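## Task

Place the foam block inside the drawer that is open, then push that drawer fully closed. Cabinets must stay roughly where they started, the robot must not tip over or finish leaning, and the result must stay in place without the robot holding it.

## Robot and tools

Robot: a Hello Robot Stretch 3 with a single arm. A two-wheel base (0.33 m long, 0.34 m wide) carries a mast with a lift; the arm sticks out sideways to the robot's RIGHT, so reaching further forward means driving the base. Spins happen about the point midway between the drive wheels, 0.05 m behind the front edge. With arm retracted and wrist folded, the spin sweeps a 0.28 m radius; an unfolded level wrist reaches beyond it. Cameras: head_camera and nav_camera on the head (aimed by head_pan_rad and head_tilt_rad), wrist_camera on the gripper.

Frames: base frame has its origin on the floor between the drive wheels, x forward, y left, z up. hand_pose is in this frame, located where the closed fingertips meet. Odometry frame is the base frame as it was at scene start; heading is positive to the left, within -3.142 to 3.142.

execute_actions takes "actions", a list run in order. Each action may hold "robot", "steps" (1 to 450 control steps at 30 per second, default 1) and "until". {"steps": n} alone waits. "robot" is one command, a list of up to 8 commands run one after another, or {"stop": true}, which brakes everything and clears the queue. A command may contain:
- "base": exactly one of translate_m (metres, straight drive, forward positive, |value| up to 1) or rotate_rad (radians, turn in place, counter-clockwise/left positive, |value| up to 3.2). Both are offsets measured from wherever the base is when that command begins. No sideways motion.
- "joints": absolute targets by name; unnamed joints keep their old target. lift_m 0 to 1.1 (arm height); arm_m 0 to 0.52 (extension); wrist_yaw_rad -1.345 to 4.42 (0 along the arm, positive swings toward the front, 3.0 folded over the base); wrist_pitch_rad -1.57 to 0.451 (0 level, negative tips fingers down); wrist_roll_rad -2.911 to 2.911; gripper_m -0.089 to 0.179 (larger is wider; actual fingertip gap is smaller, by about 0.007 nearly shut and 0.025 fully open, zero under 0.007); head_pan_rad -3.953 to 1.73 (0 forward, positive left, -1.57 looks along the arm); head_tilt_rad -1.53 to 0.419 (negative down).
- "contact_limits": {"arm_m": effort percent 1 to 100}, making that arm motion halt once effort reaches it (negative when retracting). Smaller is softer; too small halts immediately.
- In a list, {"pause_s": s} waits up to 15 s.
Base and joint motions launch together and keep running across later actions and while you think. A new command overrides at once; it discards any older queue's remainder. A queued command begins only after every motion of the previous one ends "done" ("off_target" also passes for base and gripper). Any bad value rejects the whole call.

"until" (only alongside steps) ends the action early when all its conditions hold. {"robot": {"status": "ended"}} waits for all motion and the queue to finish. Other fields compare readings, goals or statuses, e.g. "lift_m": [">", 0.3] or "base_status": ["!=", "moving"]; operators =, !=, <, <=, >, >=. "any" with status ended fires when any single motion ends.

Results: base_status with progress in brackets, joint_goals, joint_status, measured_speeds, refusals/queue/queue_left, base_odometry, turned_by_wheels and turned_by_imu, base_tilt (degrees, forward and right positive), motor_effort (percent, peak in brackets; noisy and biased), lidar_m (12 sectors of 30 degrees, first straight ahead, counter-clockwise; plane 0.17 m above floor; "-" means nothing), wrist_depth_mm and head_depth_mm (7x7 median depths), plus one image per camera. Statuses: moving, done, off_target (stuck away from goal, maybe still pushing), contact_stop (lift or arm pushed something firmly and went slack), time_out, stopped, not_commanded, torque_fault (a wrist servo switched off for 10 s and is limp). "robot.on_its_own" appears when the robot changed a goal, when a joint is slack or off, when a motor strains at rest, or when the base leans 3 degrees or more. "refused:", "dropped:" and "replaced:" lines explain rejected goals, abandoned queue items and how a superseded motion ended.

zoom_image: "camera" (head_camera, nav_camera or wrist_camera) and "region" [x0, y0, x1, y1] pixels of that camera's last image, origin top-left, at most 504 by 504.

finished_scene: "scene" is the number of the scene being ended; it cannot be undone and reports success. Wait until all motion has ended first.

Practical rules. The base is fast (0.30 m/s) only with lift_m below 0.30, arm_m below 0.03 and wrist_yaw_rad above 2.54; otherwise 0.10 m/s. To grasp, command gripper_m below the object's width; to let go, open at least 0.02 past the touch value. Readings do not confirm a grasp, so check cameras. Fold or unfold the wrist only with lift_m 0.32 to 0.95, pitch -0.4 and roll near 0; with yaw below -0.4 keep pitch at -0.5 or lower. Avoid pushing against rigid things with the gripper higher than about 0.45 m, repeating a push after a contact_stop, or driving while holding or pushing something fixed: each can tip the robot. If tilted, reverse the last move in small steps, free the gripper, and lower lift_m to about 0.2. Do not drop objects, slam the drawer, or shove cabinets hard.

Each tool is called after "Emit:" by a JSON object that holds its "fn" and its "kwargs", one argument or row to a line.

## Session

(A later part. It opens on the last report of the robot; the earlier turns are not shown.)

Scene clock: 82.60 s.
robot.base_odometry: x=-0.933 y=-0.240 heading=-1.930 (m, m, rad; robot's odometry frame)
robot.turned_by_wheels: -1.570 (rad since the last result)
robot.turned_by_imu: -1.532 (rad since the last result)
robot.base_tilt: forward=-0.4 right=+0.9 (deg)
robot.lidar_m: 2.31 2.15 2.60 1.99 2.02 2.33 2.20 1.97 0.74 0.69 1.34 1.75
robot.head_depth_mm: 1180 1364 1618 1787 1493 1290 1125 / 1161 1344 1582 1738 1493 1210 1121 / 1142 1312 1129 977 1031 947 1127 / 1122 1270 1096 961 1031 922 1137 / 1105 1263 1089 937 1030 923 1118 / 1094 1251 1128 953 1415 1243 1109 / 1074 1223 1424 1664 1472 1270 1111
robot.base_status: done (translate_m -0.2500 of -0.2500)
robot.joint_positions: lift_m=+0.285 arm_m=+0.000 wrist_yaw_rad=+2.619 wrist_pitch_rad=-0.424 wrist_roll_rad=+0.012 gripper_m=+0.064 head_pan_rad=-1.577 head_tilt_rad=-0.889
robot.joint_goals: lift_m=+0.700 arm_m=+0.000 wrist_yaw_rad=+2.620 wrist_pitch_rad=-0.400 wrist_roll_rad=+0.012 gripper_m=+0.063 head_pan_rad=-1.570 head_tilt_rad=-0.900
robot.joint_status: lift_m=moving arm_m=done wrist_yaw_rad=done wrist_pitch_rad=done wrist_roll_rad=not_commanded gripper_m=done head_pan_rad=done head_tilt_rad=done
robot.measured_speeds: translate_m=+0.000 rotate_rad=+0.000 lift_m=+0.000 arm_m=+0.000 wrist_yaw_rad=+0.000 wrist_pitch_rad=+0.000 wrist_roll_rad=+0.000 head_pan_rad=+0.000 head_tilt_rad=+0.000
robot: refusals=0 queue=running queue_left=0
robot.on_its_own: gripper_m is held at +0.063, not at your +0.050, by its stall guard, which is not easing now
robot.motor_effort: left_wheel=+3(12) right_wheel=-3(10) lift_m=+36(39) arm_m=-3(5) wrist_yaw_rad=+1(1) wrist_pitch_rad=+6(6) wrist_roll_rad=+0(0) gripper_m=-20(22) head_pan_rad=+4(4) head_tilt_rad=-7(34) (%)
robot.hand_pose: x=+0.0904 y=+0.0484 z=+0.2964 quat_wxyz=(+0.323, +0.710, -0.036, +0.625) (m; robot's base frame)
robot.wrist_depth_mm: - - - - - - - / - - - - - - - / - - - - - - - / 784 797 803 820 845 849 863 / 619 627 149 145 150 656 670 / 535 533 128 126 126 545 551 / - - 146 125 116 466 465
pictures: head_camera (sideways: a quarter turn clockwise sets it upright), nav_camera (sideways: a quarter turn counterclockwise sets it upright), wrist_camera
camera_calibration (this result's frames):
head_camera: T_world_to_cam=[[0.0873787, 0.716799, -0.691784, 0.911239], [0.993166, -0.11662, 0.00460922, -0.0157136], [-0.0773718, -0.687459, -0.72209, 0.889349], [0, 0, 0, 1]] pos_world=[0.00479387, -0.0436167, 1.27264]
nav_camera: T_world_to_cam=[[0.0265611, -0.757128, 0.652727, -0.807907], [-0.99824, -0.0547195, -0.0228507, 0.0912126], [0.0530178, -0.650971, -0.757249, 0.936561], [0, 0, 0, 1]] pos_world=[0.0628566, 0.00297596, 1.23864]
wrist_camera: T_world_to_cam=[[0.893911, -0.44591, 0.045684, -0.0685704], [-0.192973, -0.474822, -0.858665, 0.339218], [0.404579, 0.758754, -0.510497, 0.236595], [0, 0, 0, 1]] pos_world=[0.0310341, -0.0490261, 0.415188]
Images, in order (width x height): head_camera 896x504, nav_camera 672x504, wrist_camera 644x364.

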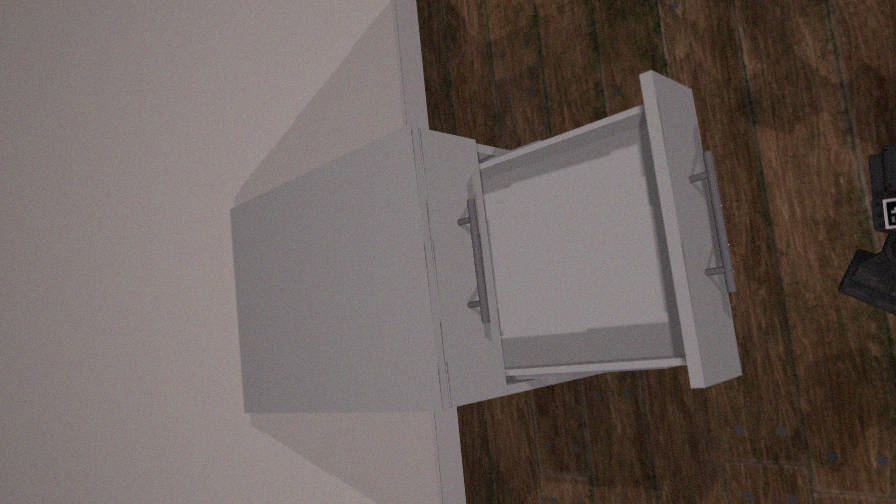

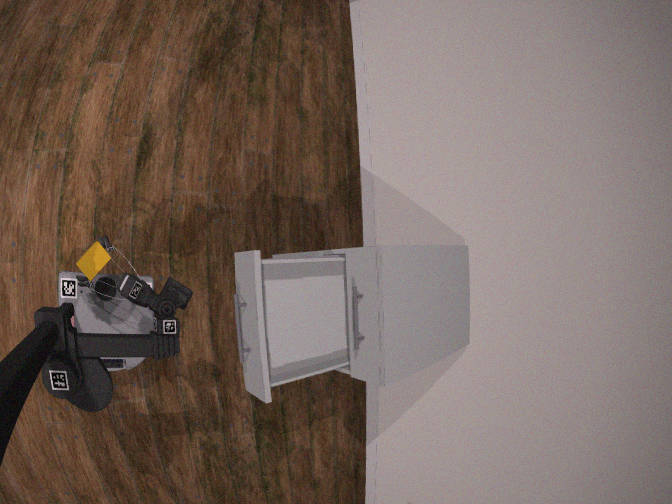

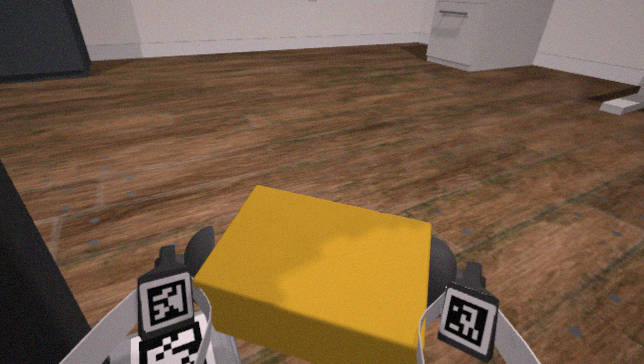

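Emit:
{"fn": "execute_actions", "kwargs": {
  "actions": [
    {"robot":{"base":{"translate_m":-0.04},"joints":{"wrist_yaw_rad":0.0,"lift_m":0.68}},"steps":450,"until":{"robot":{"wrist_yaw_rad":["<",0.5]}}},
    {"robot":{"joints":{"arm_m":0.26,"wrist_pitch_rad":-0.9}},"steps":450,"until":{"robot":{"status":"ended"}}}
  ]
}}

Scene clock: 94.10 s.
robot.base_odometry: x=-0.919 y=-0.202 heading=-1.930 (m, m, rad; robot's odometry frame)
robot.turned_by_wheels: +0.000 (rad since the last result)
robot.turned_by_imu: +0.003 (rad since the last result)
robot.base_tilt: forward=-0.4 right=+0.9 (deg)
robot.lidar_m: 2.32 2.19 2.62 1.98 2.01 2.28 2.16 1.98 0.74 0.70 0.71 1.76
robot.head_depth_mm: 1184 1370 1618 1787 1502 1279 1145 / 1164 1339 1589 1777 1531 - - / 1147 1324 1476 965 999 1072 1117 / 1127 1269 1094 934 988 887 1116 / 1109 1264 1093 937 1009 923 1119 / 1093 1248 1089 927 1053 939 1114 / 1076 1228 1429 1635 1477 1268 1112
robot.base_status: done (translate_m -0.0400 of -0.0400)
robot.joint_positions: lift_m=+0.680 arm_m=+0.260 wrist_yaw_rad=+0.000 wrist_pitch_rad=-0.910 wrist_roll_rad=+0.012 gripper_m=+0.064 head_pan_rad=-1.577 head_tilt_rad=-0.889
robot.joint_goals: lift_m=+0.680 arm_m=+0.260 wrist_yaw_rad=+0.000 wrist_pitch_rad=-0.900 wrist_roll_rad=+0.012 gripper_m=+0.063 head_pan_rad=-1.570 head_tilt_rad=-0.900
robot.joint_status: lift_m=done arm_m=done wrist_yaw_rad=done wrist_pitch_rad=done wrist_roll_rad=not_commanded gripper_m=done head_pan_rad=done head_tilt_rad=done
robot.measured_speeds: translate_m=+0.000 rotate_rad=+0.000 lift_m=+0.000 arm_m=+0.000 wrist_yaw_rad=+0.000 wrist_pitch_rad=+0.000 wrist_roll_rad=+0.000 head_pan_rad=+0.000 head_tilt_rad=+0.000
robot: refusals=0 queue=done queue_left=0
robot.on_its_own: gripper_m is held at +0.063, not at your +0.050, by its stall guard, which is not easing now
robot.motor_effort: left_wheel=+3(6) right_wheel=-3(7) lift_m=+32(40) arm_m=+4(4) wrist_yaw_rad=-1(3) wrist_pitch_rad=+2(6) wrist_roll_rad=+0(0) gripper_m=-21(21) head_pan_rad=+4(4) head_tilt_rad=-7(7) (%)
robot.hand_pose: x=-0.0215 y=-0.5428 z=+0.6016 quat_wxyz=(+0.632, +0.309, -0.638, -0.313) (m; robot's base frame)
robot.wrist_depth_mm: 211 213 213 214 214 214 214 / 999 250 251 251 251 252 966 / 998 301 290 291 293 305 - / 890 891 434 434 438 882 908 / 816 799 149 145 150 802 820 / 750 746 128 125 126 730 752 / 682 317 326 125 116 503 701
pictures: head_camera (sideways: a quarter turn clockwise sets it upright), nav_camera (sideways: a quarter turn counterclockwise sets it upright), wrist_camera
camera_calibration (this result's frames):
head_camera: T_world_to_cam=[[0.0873788, 0.716799, -0.691784, 0.911239], [0.993166, -0.11662, 0.00460922, -0.0157136], [-0.0773719, -0.687459, -0.72209, 0.889349], [0, 0, 0, 1]] pos_world=[0.00479386, -0.0436167, 1.27264]
nav_camera: T_world_to_cam=[[0.026561, -0.757128, 0.652727, -0.807907], [-0.99824, -0.0547193, -0.0228507, 0.0912126], [0.0530177, -0.650971, -0.757249, 0.936561], [0, 0, 0, 1]] pos_world=[0.0628566, 0.00297595, 1.23864]
wrist_camera: T_world_to_cam=[[-0.99715, -0.0744191, 0.0124293, -0.0651599], [-0.0699544, 0.850169, -0.521842, 0.818179], [0.028268, -0.521224, -0.852952, 0.389478], [0, 0, 0, 1]] pos_world=[-0.0187487, -0.497435, 0.759976]
Images, in order (width x height): head_camera 896x504, nav_camera 672x504, wrist_camera 644x364.

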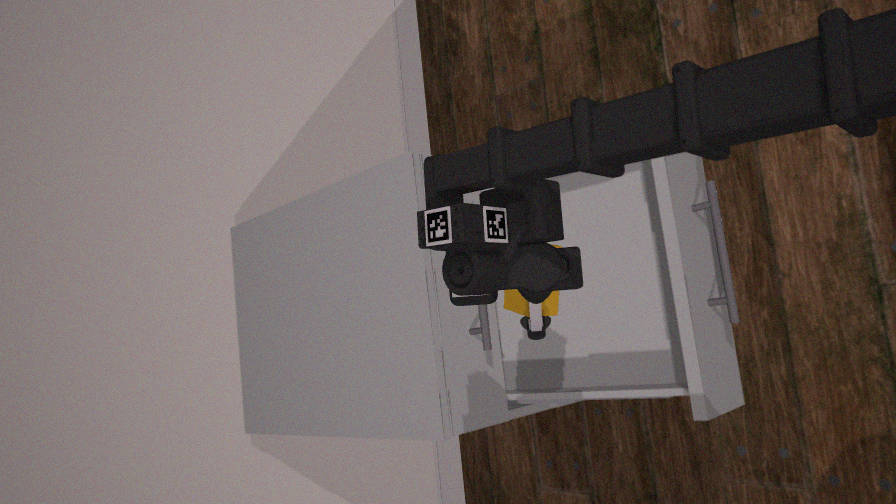

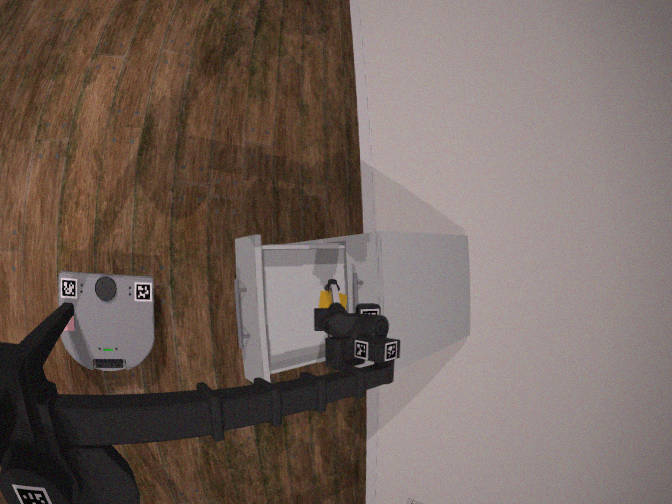

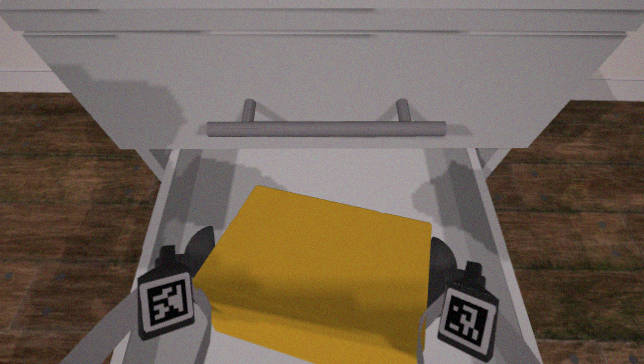

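Emit:
{"fn": "execute_actions", "kwargs": {
  "actions": [
    {"robot":{"joints":{"arm_m":0.28,"lift_m":0.508}},"steps":450,"until":{"robot":{"status":"ended"}}}
  ]
}}

Scene clock: 98.63 s.
robot.base_odometry: x=-0.919 y=-0.202 heading=-1.930 (m, m, rad; robot's odometry frame)
robot.turned_by_wheels: +0.000 (rad since the last result)
robot.turned_by_imu: +0.001 (rad since the last result)
robot.base_tilt: forward=-0.4 right=+1.0 (deg)
robot.lidar_m: 2.32 2.20 2.61 1.98 2.02 2.28 2.16 1.98 0.74 0.69 0.71 1.76
robot.head_depth_mm: 1184 1369 1627 1791 1497 1280 1124 / 1165 1348 1591 1774 1487 1242 1141 / 1143 1319 1469 1004 1078 1206 1099 / 1123 1271 1093 961 - 887 1117 / 1107 1266 1091 937 1030 923 1117 / 1092 1245 1086 927 1051 940 1114 / 1076 1225 1428 1648 1482 1271 1112
robot.base_status: done (translate_m -0.0400 of -0.0400)
robot.joint_positions: lift_m=+0.508 arm_m=+0.280 wrist_yaw_rad=+0.000 wrist_pitch_rad=-0.911 wrist_roll_rad=+0.012 gripper_m=+0.064 head_pan_rad=-1.577 head_tilt_rad=-0.889
robot.joint_goals: lift_m=+0.508 arm_m=+0.280 wrist_yaw_rad=+0.000 wrist_pitch_rad=-0.900 wrist_roll_rad=+0.012 gripper_m=+0.063 head_pan_rad=-1.570 head_tilt_rad=-0.900
robot.joint_status: lift_m=done arm_m=done wrist_yaw_rad=done wrist_pitch_rad=done wrist_roll_rad=not_commanded gripper_m=done head_pan_rad=done head_tilt_rad=done
robot.measured_speeds: translate_m=+0.000 rotate_rad=+0.000 lift_m=+0.000 arm_m=+0.000 wrist_yaw_rad=+0.000 wrist_pitch_rad=+0.000 wrist_roll_rad=+0.000 head_pan_rad=+0.000 head_tilt_rad=+0.000
robot: refusals=0 queue=done queue_left=0
robot.on_its_own: gripper_m is held at +0.063, not at your +0.050, by its stall guard, which is not easing now
robot.motor_effort: left_wheel=+3(3) right_wheel=-3(3) lift_m=+32(32) arm_m=+3(4) wrist_yaw_rad=-1(0) wrist_pitch_rad=+3(2) wrist_roll_rad=+0(0) gripper_m=-20(20) head_pan_rad=+4(4) head_tilt_rad=-7(7) (%)
robot.hand_pose: x=-0.0215 y=-0.5626 z=+0.4295 quat_wxyz=(+0.631, +0.310, -0.638, -0.313) (m; robot's base frame)
robot.wrist_depth_mm: 226 298 327 329 332 304 230 / 219 278 288 288 290 283 225 / 213 257 259 257 259 259 204 / 213 232 232 232 235 235 203 / 207 210 149 145 150 212 204 / 193 197 128 126 126 196 192 / 180 177 174 125 117 182 181
pictures: head_camera (sideways: a quarter turn clockwise sets it upright), nav_camera (sideways: a quarter turn counterclockwise sets it upright), wrist_camera
camera_calibration (this result's frames):
head_camera: T_world_to_cam=[[0.0873787, 0.716799, -0.691783, 0.911239], [0.993166, -0.11662, 0.00460921, -0.0157136], [-0.0773718, -0.687459, -0.72209, 0.889349], [0, 0, 0, 1]] pos_world=[0.00479387, -0.0436167, 1.27264]
nav_camera: T_world_to_cam=[[0.0265611, -0.757128, 0.652726, -0.807907], [-0.99824, -0.0547195, -0.0228507, 0.0912126], [0.0530178, -0.650971, -0.757249, 0.936561], [0, 0, 0, 1]] pos_world=[0.0628566, 0.00297597, 1.23864]
wrist_camera: T_world_to_cam=[[-0.99715, -0.074431, 0.0123547, -0.0644677], [-0.0699541, 0.850695, -0.520984, 0.745104], [0.0282673, -0.520363, -0.853477, 0.233057], [0, 0, 0, 1]] pos_world=[-0.0187488, -0.517381, 0.587892]
Images, in order (width x height): head_camera 896x504, nav_camera 672x504, wrist_camera 644x364.

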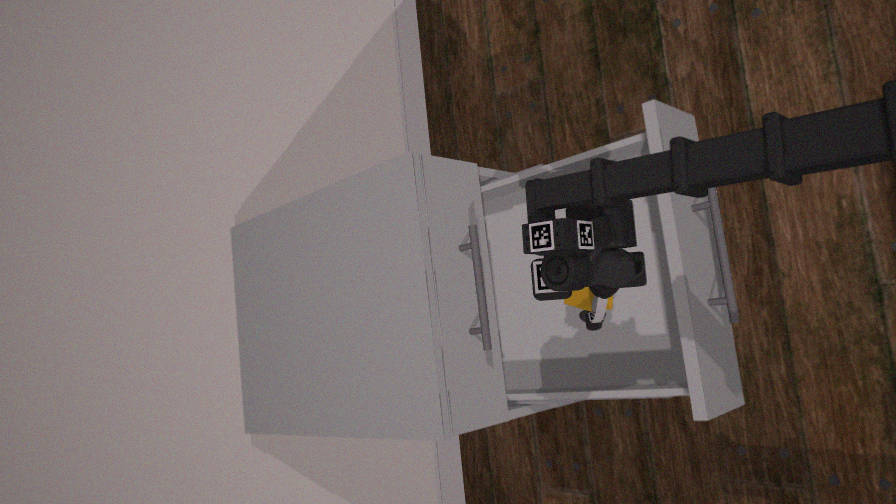

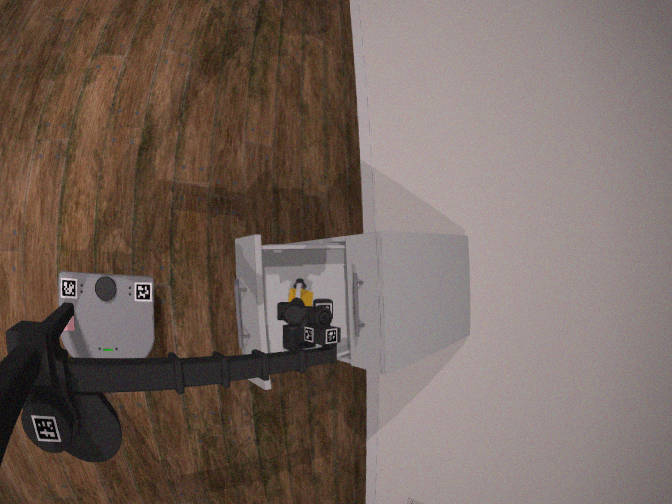

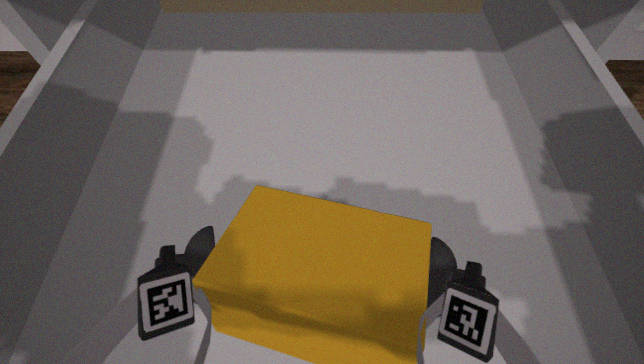

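Emit:
{"fn": "execute_actions", "kwargs": {
  "actions": [
    {"robot":[{"joints":{"lift_m":0.497}},{"joints":{"gripper_m":0.15}},{"joints":{"lift_m":0.62}}],"steps":450,"until":{"robot":{"lift_m":[">",0.59]}}},
    {"robot":{"joints":{"arm_m":0.0,"gripper_m":0.0,"wrist_pitch_rad":-0.65}},"steps":450,"until":{"robot":{"status":"ended"}}}
  ]
}}

Scene clock: 110.13 s.
robot.base_odometry: x=-0.919 y=-0.202 heading=-1.930 (m, m, rad; robot's odometry frame)
robot.turned_by_wheels: +0.000 (rad since the last result)
robot.turned_by_imu: +0.002 (rad since the last result)
robot.base_tilt: forward=-0.4 right=+0.9 (deg)
robot.lidar_m: 2.33 2.20 2.61 1.98 2.02 2.29 2.16 1.98 0.74 0.69 0.71 1.76
robot.head_depth_mm: 1183 1369 1619 1793 1488 1282 1142 / 1163 1337 1587 1770 1491 1230 - / 1144 1316 1473 1002 1025 949 - / 1128 1270 1094 964 1031 853 - / 1107 1266 1092 935 1028 922 1118 / 1093 1247 1083 930 1054 942 1114 / 1077 1229 1435 1633 1478 1269 1111
robot.base_status: done (translate_m -0.0400 of -0.0400)
robot.joint_positions: lift_m=+0.620 arm_m=+0.000 wrist_yaw_rad=+0.000 wrist_pitch_rad=-0.668 wrist_roll_rad=+0.012 gripper_m=+0.000 head_pan_rad=-1.577 head_tilt_rad=-0.889
robot.joint_goals: lift_m=+0.620 arm_m=+0.000 wrist_yaw_rad=+0.000 wrist_pitch_rad=-0.650 wrist_roll_rad=+0.012 gripper_m=+0.000 head_pan_rad=-1.570 head_tilt_rad=-0.900
robot.joint_status: lift_m=done arm_m=done wrist_yaw_rad=done wrist_pitch_rad=done wrist_roll_rad=not_commanded gripper_m=done head_pan_rad=done head_tilt_rad=done
robot.measured_speeds: translate_m=+0.000 rotate_rad=+0.000 lift_m=+0.000 arm_m=+0.000 wrist_yaw_rad=+0.000 wrist_pitch_rad=+0.000 wrist_roll_rad=+0.000 head_pan_rad=+0.000 head_tilt_rad=+0.000
robot: refusals=0 queue=done queue_left=0
robot.motor_effort: left_wheel=+3(3) right_wheel=-3(3) lift_m=+38(41) arm_m=-4(4) wrist_yaw_rad=+0(0) wrist_pitch_rad=+4(5) wrist_roll_rad=+0(0) gripper_m=-2(86) head_pan_rad=+4(4) head_tilt_rad=-7(7) (%)
robot.hand_pose: x=-0.0215 y=-0.3315 z=+0.5810 quat_wxyz=(+0.664, +0.231, -0.672, -0.233) (m; robot's base frame)
robot.wrist_depth_mm: - - 420 419 420 987 - / - - 552 639 484 - - / - - 555 568 559 - - / - - 464 428 478 - - / 862 846 407 421 412 390 929 / 764 277 277 - 282 284 776 / 683 671 663 668 340 677 712
pictures: head_camera (sideways: a quarter turn clockwise sets it upright), nav_camera (sideways: a quarter turn counterclockwise sets it upright), wrist_camera
camera_calibration (this result's frames):
head_camera: T_world_to_cam=[[0.0873785, 0.716799, -0.691783, 0.911239], [0.993166, -0.11662, 0.0046092, -0.0157136], [-0.0773716, -0.687459, -0.72209, 0.889349], [0, 0, 0, 1]] pos_world=[0.00479389, -0.0436167, 1.27264]
nav_camera: T_world_to_cam=[[0.0265614, -0.757128, 0.652726, -0.807907], [-0.99824, -0.0547198, -0.0228507, 0.0912126], [0.053018, -0.650971, -0.757249, 0.936561], [0, 0, 0, 1]] pos_world=[0.0628566, 0.00297599, 1.23864]
wrist_camera: T_world_to_cam=[[-0.997138, -0.069461, 0.0298646, -0.057618], [-0.0700477, 0.699994, -0.710705, 0.687734], [0.0284612, -0.710762, -0.702856, 0.331894], [0, 0, 0, 1]] pos_world=[-0.0187251, -0.249514, 0.72377]
Images, in order (width x height): head_camera 896x504, nav_camera 672x504, wrist_camera 644x364.

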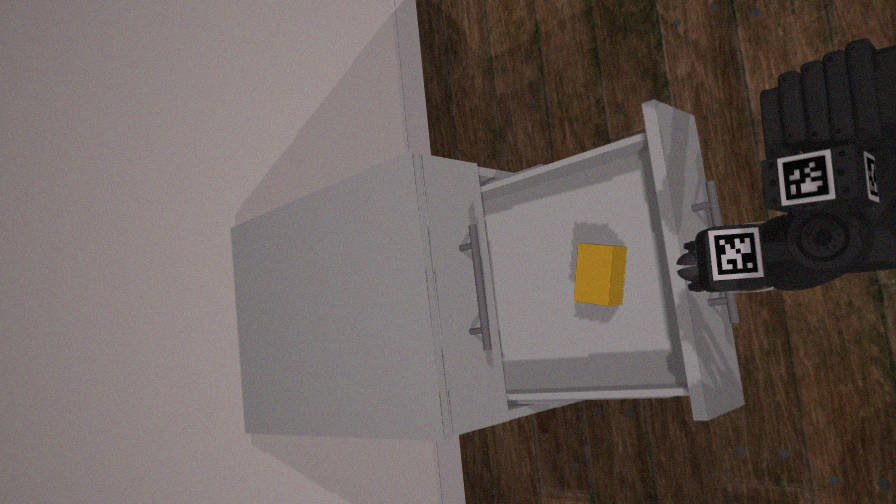

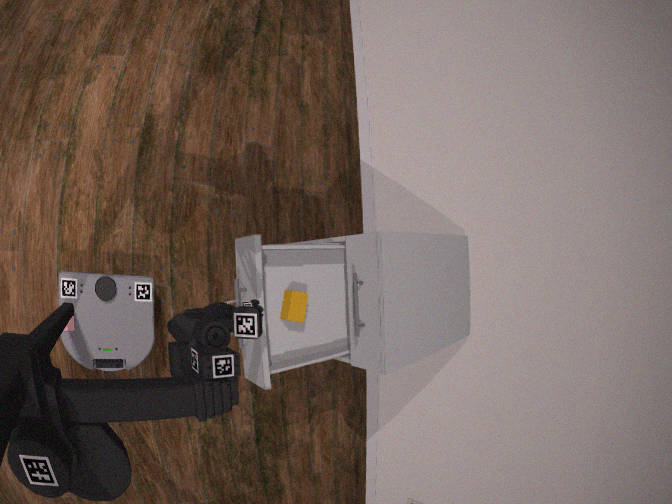

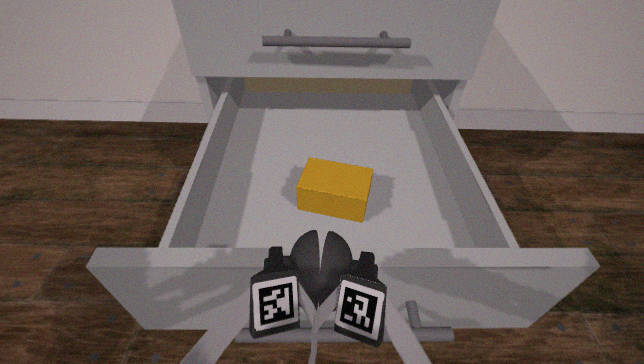

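Emit:
{"fn": "execute_actions", "kwargs": {
  "actions": [
    {"robot":[{"joints":{"lift_m":0.504}},{"joints":{"arm_m":0.03}},{"joints":{"arm_m":0.31},"contact_limits":{"arm_m":25}}],"steps":450,"until":{"robot":{"status":"ended"}}}
  ]
}}

Scene clock: 119.63 s.
robot.base_odometry: x=-0.919 y=-0.202 heading=-1.930 (m, m, rad; robot's odometry frame)
robot.turned_by_wheels: +0.000 (rad since the last result)
robot.turned_by_imu: +0.002 (rad since the last result)
robot.base_tilt: forward=-0.4 right=+1.0 (deg)
robot.lidar_m: 2.32 2.19 2.61 1.98 2.02 2.28 2.16 1.98 0.74 0.70 0.71 1.76
robot.head_depth_mm: 1179 1369 1624 1794 1492 1284 1125 / 1165 1345 1588 1770 1490 1280 1140 / 1144 1320 1471 1001 1433 1267 1098 / 1127 1274 1092 961 - 1277 1115 / 1107 1263 1088 935 1152 1275 1115 / 1089 1253 1085 927 1180 1271 1114 / 1076 1225 1427 1639 1477 1267 1110
robot.base_status: done (translate_m -0.0400 of -0.0400)
robot.joint_positions: lift_m=+0.504 arm_m=+0.310 wrist_yaw_rad=+0.006 wrist_pitch_rad=-0.681 wrist_roll_rad=+0.012 gripper_m=+0.000 head_pan_rad=-1.577 head_tilt_rad=-0.889
robot.joint_goals: lift_m=+0.504 arm_m=+0.310 wrist_yaw_rad=+0.000 wrist_pitch_rad=-0.650 wrist_roll_rad=+0.012 gripper_m=+0.000 head_pan_rad=-1.570 head_tilt_rad=-0.900
robot.joint_status: lift_m=done arm_m=done wrist_yaw_rad=done wrist_pitch_rad=done wrist_roll_rad=not_commanded gripper_m=done head_pan_rad=done head_tilt_rad=done
robot.measured_speeds: translate_m=+0.000 rotate_rad=+0.000 lift_m=+0.000 arm_m=+0.000 wrist_yaw_rad=+0.000 wrist_pitch_rad=+0.000 wrist_roll_rad=+0.000 head_pan_rad=+0.000 head_tilt_rad=+0.000
robot: refusals=0 queue=done queue_left=0
robot.motor_effort: left_wheel=+5(5) right_wheel=-6(7) lift_m=+31(38) arm_m=+5(7) wrist_yaw_rad=-4(5) wrist_pitch_rad=+8(8) wrist_roll_rad=+0(0) gripper_m=-3(5) head_pan_rad=+3(3) head_tilt_rad=-7(7) (%)
robot.contact_limits: arm_m 25 (drawing in: default 23, maximum 37; extending or still: default 31, maximum 51)
robot.hand_pose: x=-0.0205 y=-0.6384 z=+0.4627 quat_wxyz=(+0.663, +0.237, -0.669, -0.236) (m; robot's base frame)
robot.wrist_depth_mm: 104 104 104 104 105 105 128 / 149 150 150 150 150 150 150 / 170 170 171 171 171 172 172 / 154 154 155 156 156 158 159 / 172 172 173 167 173 174 175 / 214 215 196 - 197 217 218 / 574 546 396 424 398 575 584
pictures: head_camera (sideways: a quarter turn clockwise sets it upright), nav_camera (sideways: a quarter turn counterclockwise sets it upright), wrist_camera
camera_calibration (this result's frames):
head_camera: T_world_to_cam=[[0.0873788, 0.716799, -0.691783, 0.911238], [0.993166, -0.11662, 0.00460913, -0.0157135], [-0.0773719, -0.687458, -0.722091, 0.88935], [0, 0, 0, 1]] pos_world=[0.00479386, -0.0436167, 1.27264]
nav_camera: T_world_to_cam=[[0.026561, -0.757128, 0.652726, -0.807906], [-0.99824, -0.0547193, -0.0228508, 0.0912127], [0.0530177, -0.65097, -0.757249, 0.936561], [0, 0, 0, 1]] pos_world=[0.0628566, 0.00297601, 1.23864]
wrist_camera: T_world_to_cam=[[-0.996742, -0.0752828, 0.0289435, -0.0776861], [-0.073915, 0.708998, -0.701326, 0.819905], [0.0322769, -0.701181, -0.712253, 0.0412172], [0, 0, 0, 1]] pos_world=[-0.0181601, -0.558259, 0.606626]
Images, in order (width x height): head_camera 896x504, nav_camera 672x504, wrist_camera 644x364.

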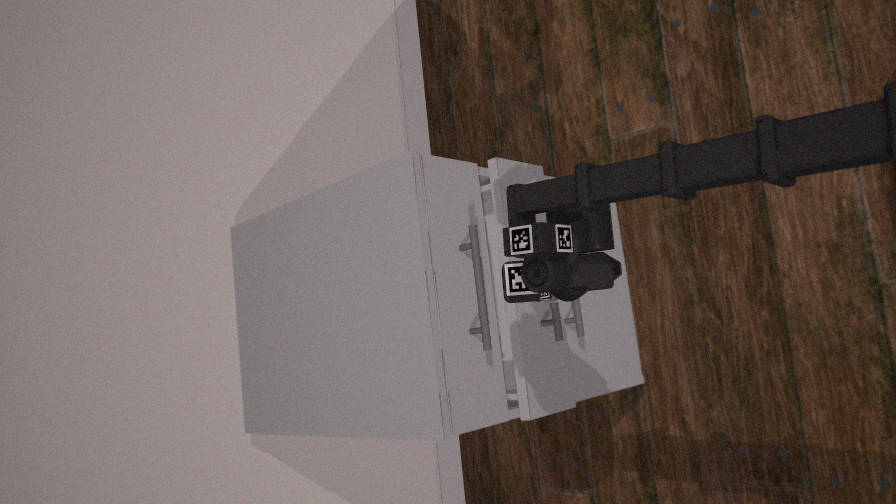

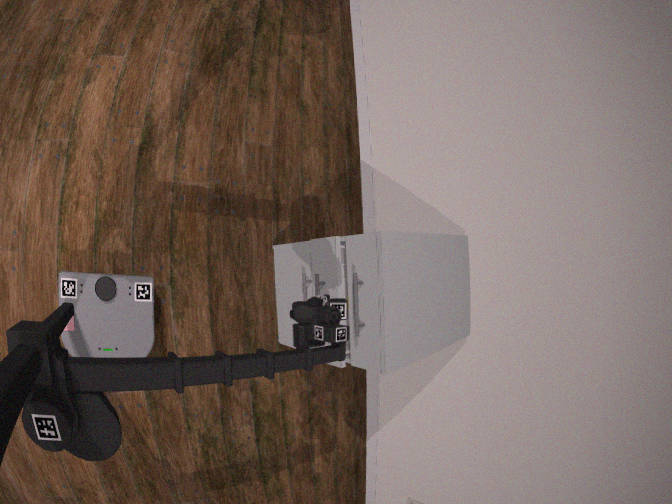

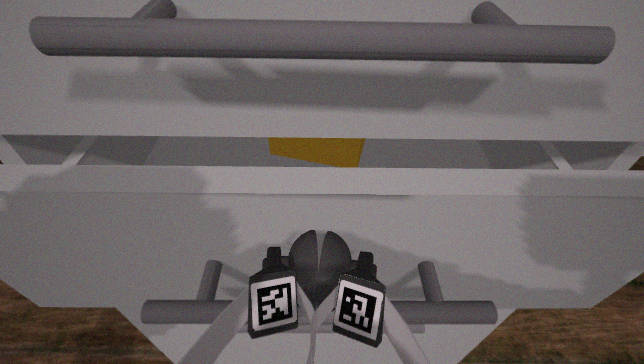

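Emit:
{"fn": "execute_actions", "kwargs": {
  "actions": [
    {"robot":{"joints":{"arm_m":0.357},"contact_limits":{"arm_m":13}},"steps":450,"until":{"robot":{"status":"ended"}}},
    {"robot":{"joints":{"arm_m":0.30}},"steps":450,"until":{"robot":{"status":"ended"}}}
  ]
}}

Scene clock: 124.50 s.
robot.base_odometry: x=-0.919 y=-0.202 heading=-1.930 (m, m, rad; robot's odometry frame)
robot.turned_by_wheels: +0.000 (rad since the last result)
robot.turned_by_imu: +0.001 (rad since the last result)
robot.base_tilt: forward=-0.4 right=+0.9 (deg)
robot.lidar_m: 2.32 2.20 2.61 1.98 2.02 2.28 2.16 1.97 0.74 0.70 0.71 1.76
robot.head_depth_mm: 1178 1365 1621 1796 1492 1288 1125 / 1162 1343 1575 1764 1489 1278 1138 / 1143 1320 1472 1005 1493 1277 1107 / 1128 1269 1095 961 - 1276 1118 / 1112 1268 1090 938 1156 1279 1115 / 1094 1249 1084 929 1212 1270 1114 / 1078 1225 1425 1645 1474 1266 1110
robot.base_status: done (translate_m -0.0400 of -0.0400)
robot.joint_positions: lift_m=+0.504 arm_m=+0.300 wrist_yaw_rad=+0.001 wrist_pitch_rad=-0.669 wrist_roll_rad=+0.012 gripper_m=+0.000 head_pan_rad=-1.577 head_tilt_rad=-0.889
robot.joint_goals: lift_m=+0.504 arm_m=+0.300 wrist_yaw_rad=+0.000 wrist_pitch_rad=-0.650 wrist_roll_rad=+0.012 gripper_m=+0.000 head_pan_rad=-1.570 head_tilt_rad=-0.900
robot.joint_status: lift_m=done arm_m=done wrist_yaw_rad=done wrist_pitch_rad=done wrist_roll_rad=not_commanded gripper_m=done head_pan_rad=done head_tilt_rad=done
robot.measured_speeds: translate_m=+0.000 rotate_rad=+0.000 lift_m=+0.000 arm_m=+0.000 wrist_yaw_rad=+0.000 wrist_pitch_rad=+0.000 wrist_roll_rad=+0.000 head_pan_rad=+0.000 head_tilt_rad=+0.000
robot: refusals=0 queue=done queue_left=0
robot.motor_effort: left_wheel=+2(5) right_wheel=-2(7) lift_m=+32(31) arm_m=-3(10) wrist_yaw_rad=-1(4) wrist_pitch_rad=+4(15) wrist_roll_rad=+0(0) gripper_m=-3(4) head_pan_rad=+4(4) head_tilt_rad=-7(7) (%)
robot.hand_pose: x=-0.0214 y=-0.6314 z=+0.4651 quat_wxyz=(+0.664, +0.231, -0.671, -0.233) (m; robot's base frame)
robot.wrist_depth_mm: 135 114 114 115 115 115 140 / 158 159 160 160 161 161 162 / 180 181 181 182 183 184 185 / 210 210 210 212 213 214 214 / 270 249 232 234 243 255 745 / 648 309 309 - 314 318 667 / 580 549 432 437 415 578 593
pictures: head_camera (sideways: a quarter turn clockwise sets it upright), nav_camera (sideways: a quarter turn counterclockwise sets it upright), wrist_camera
camera_calibration (this result's frames):
head_camera: T_world_to_cam=[[0.0873789, 0.716829, -0.691752, 0.911198], [0.993166, -0.11662, 0.00460436, -0.0157073], [-0.0773717, -0.687427, -0.72212, 0.889388], [0, 0, 0, 1]] pos_world=[0.00479388, -0.0436154, 1.27264]
nav_camera: T_world_to_cam=[[0.0265609, -0.757156, 0.652693, -0.807864], [-0.99824, -0.0547185, -0.0228534, 0.091216], [0.053018, -0.650938, -0.757277, 0.936598], [0, 0, 0, 1]] pos_world=[0.0628566, 0.00297873, 1.23864]
wrist_camera: T_world_to_cam=[[-0.997101, -0.0699982, 0.0298249, -0.0752122], [-0.0704124, 0.700348, -0.71032, 0.815361], [0.0288333, -0.710361, -0.703247, 0.0377332], [0, 0, 0, 1]] pos_world=[-0.0186706, -0.549497, 0.607946]
Images, in order (width x height): head_camera 896x504, nav_camera 672x504, wrist_camera 644x364.

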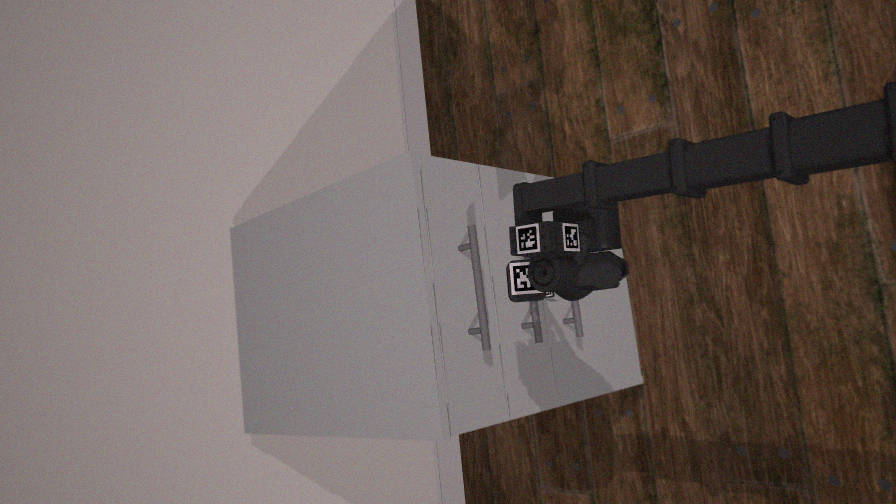

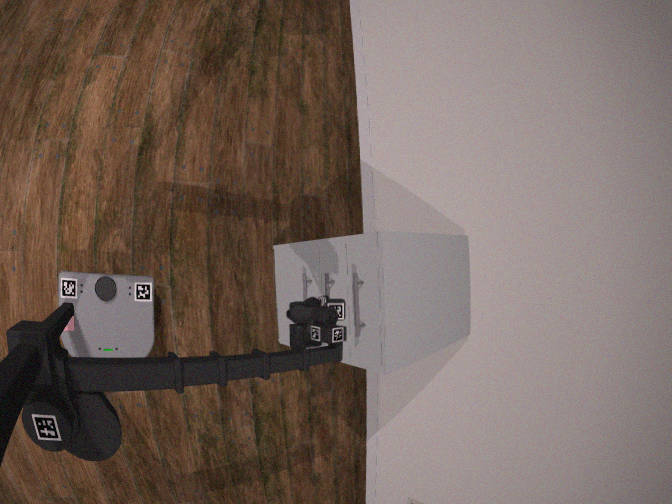

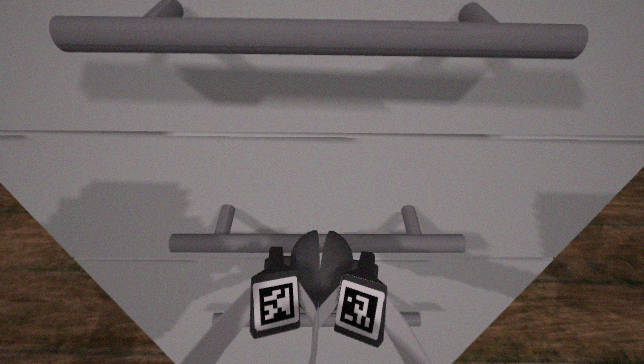

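Flush.

Emit:
{"fn": "finished_scene", "kwargs": {
  "scene": 1
}}

The scene is finished: the task was done.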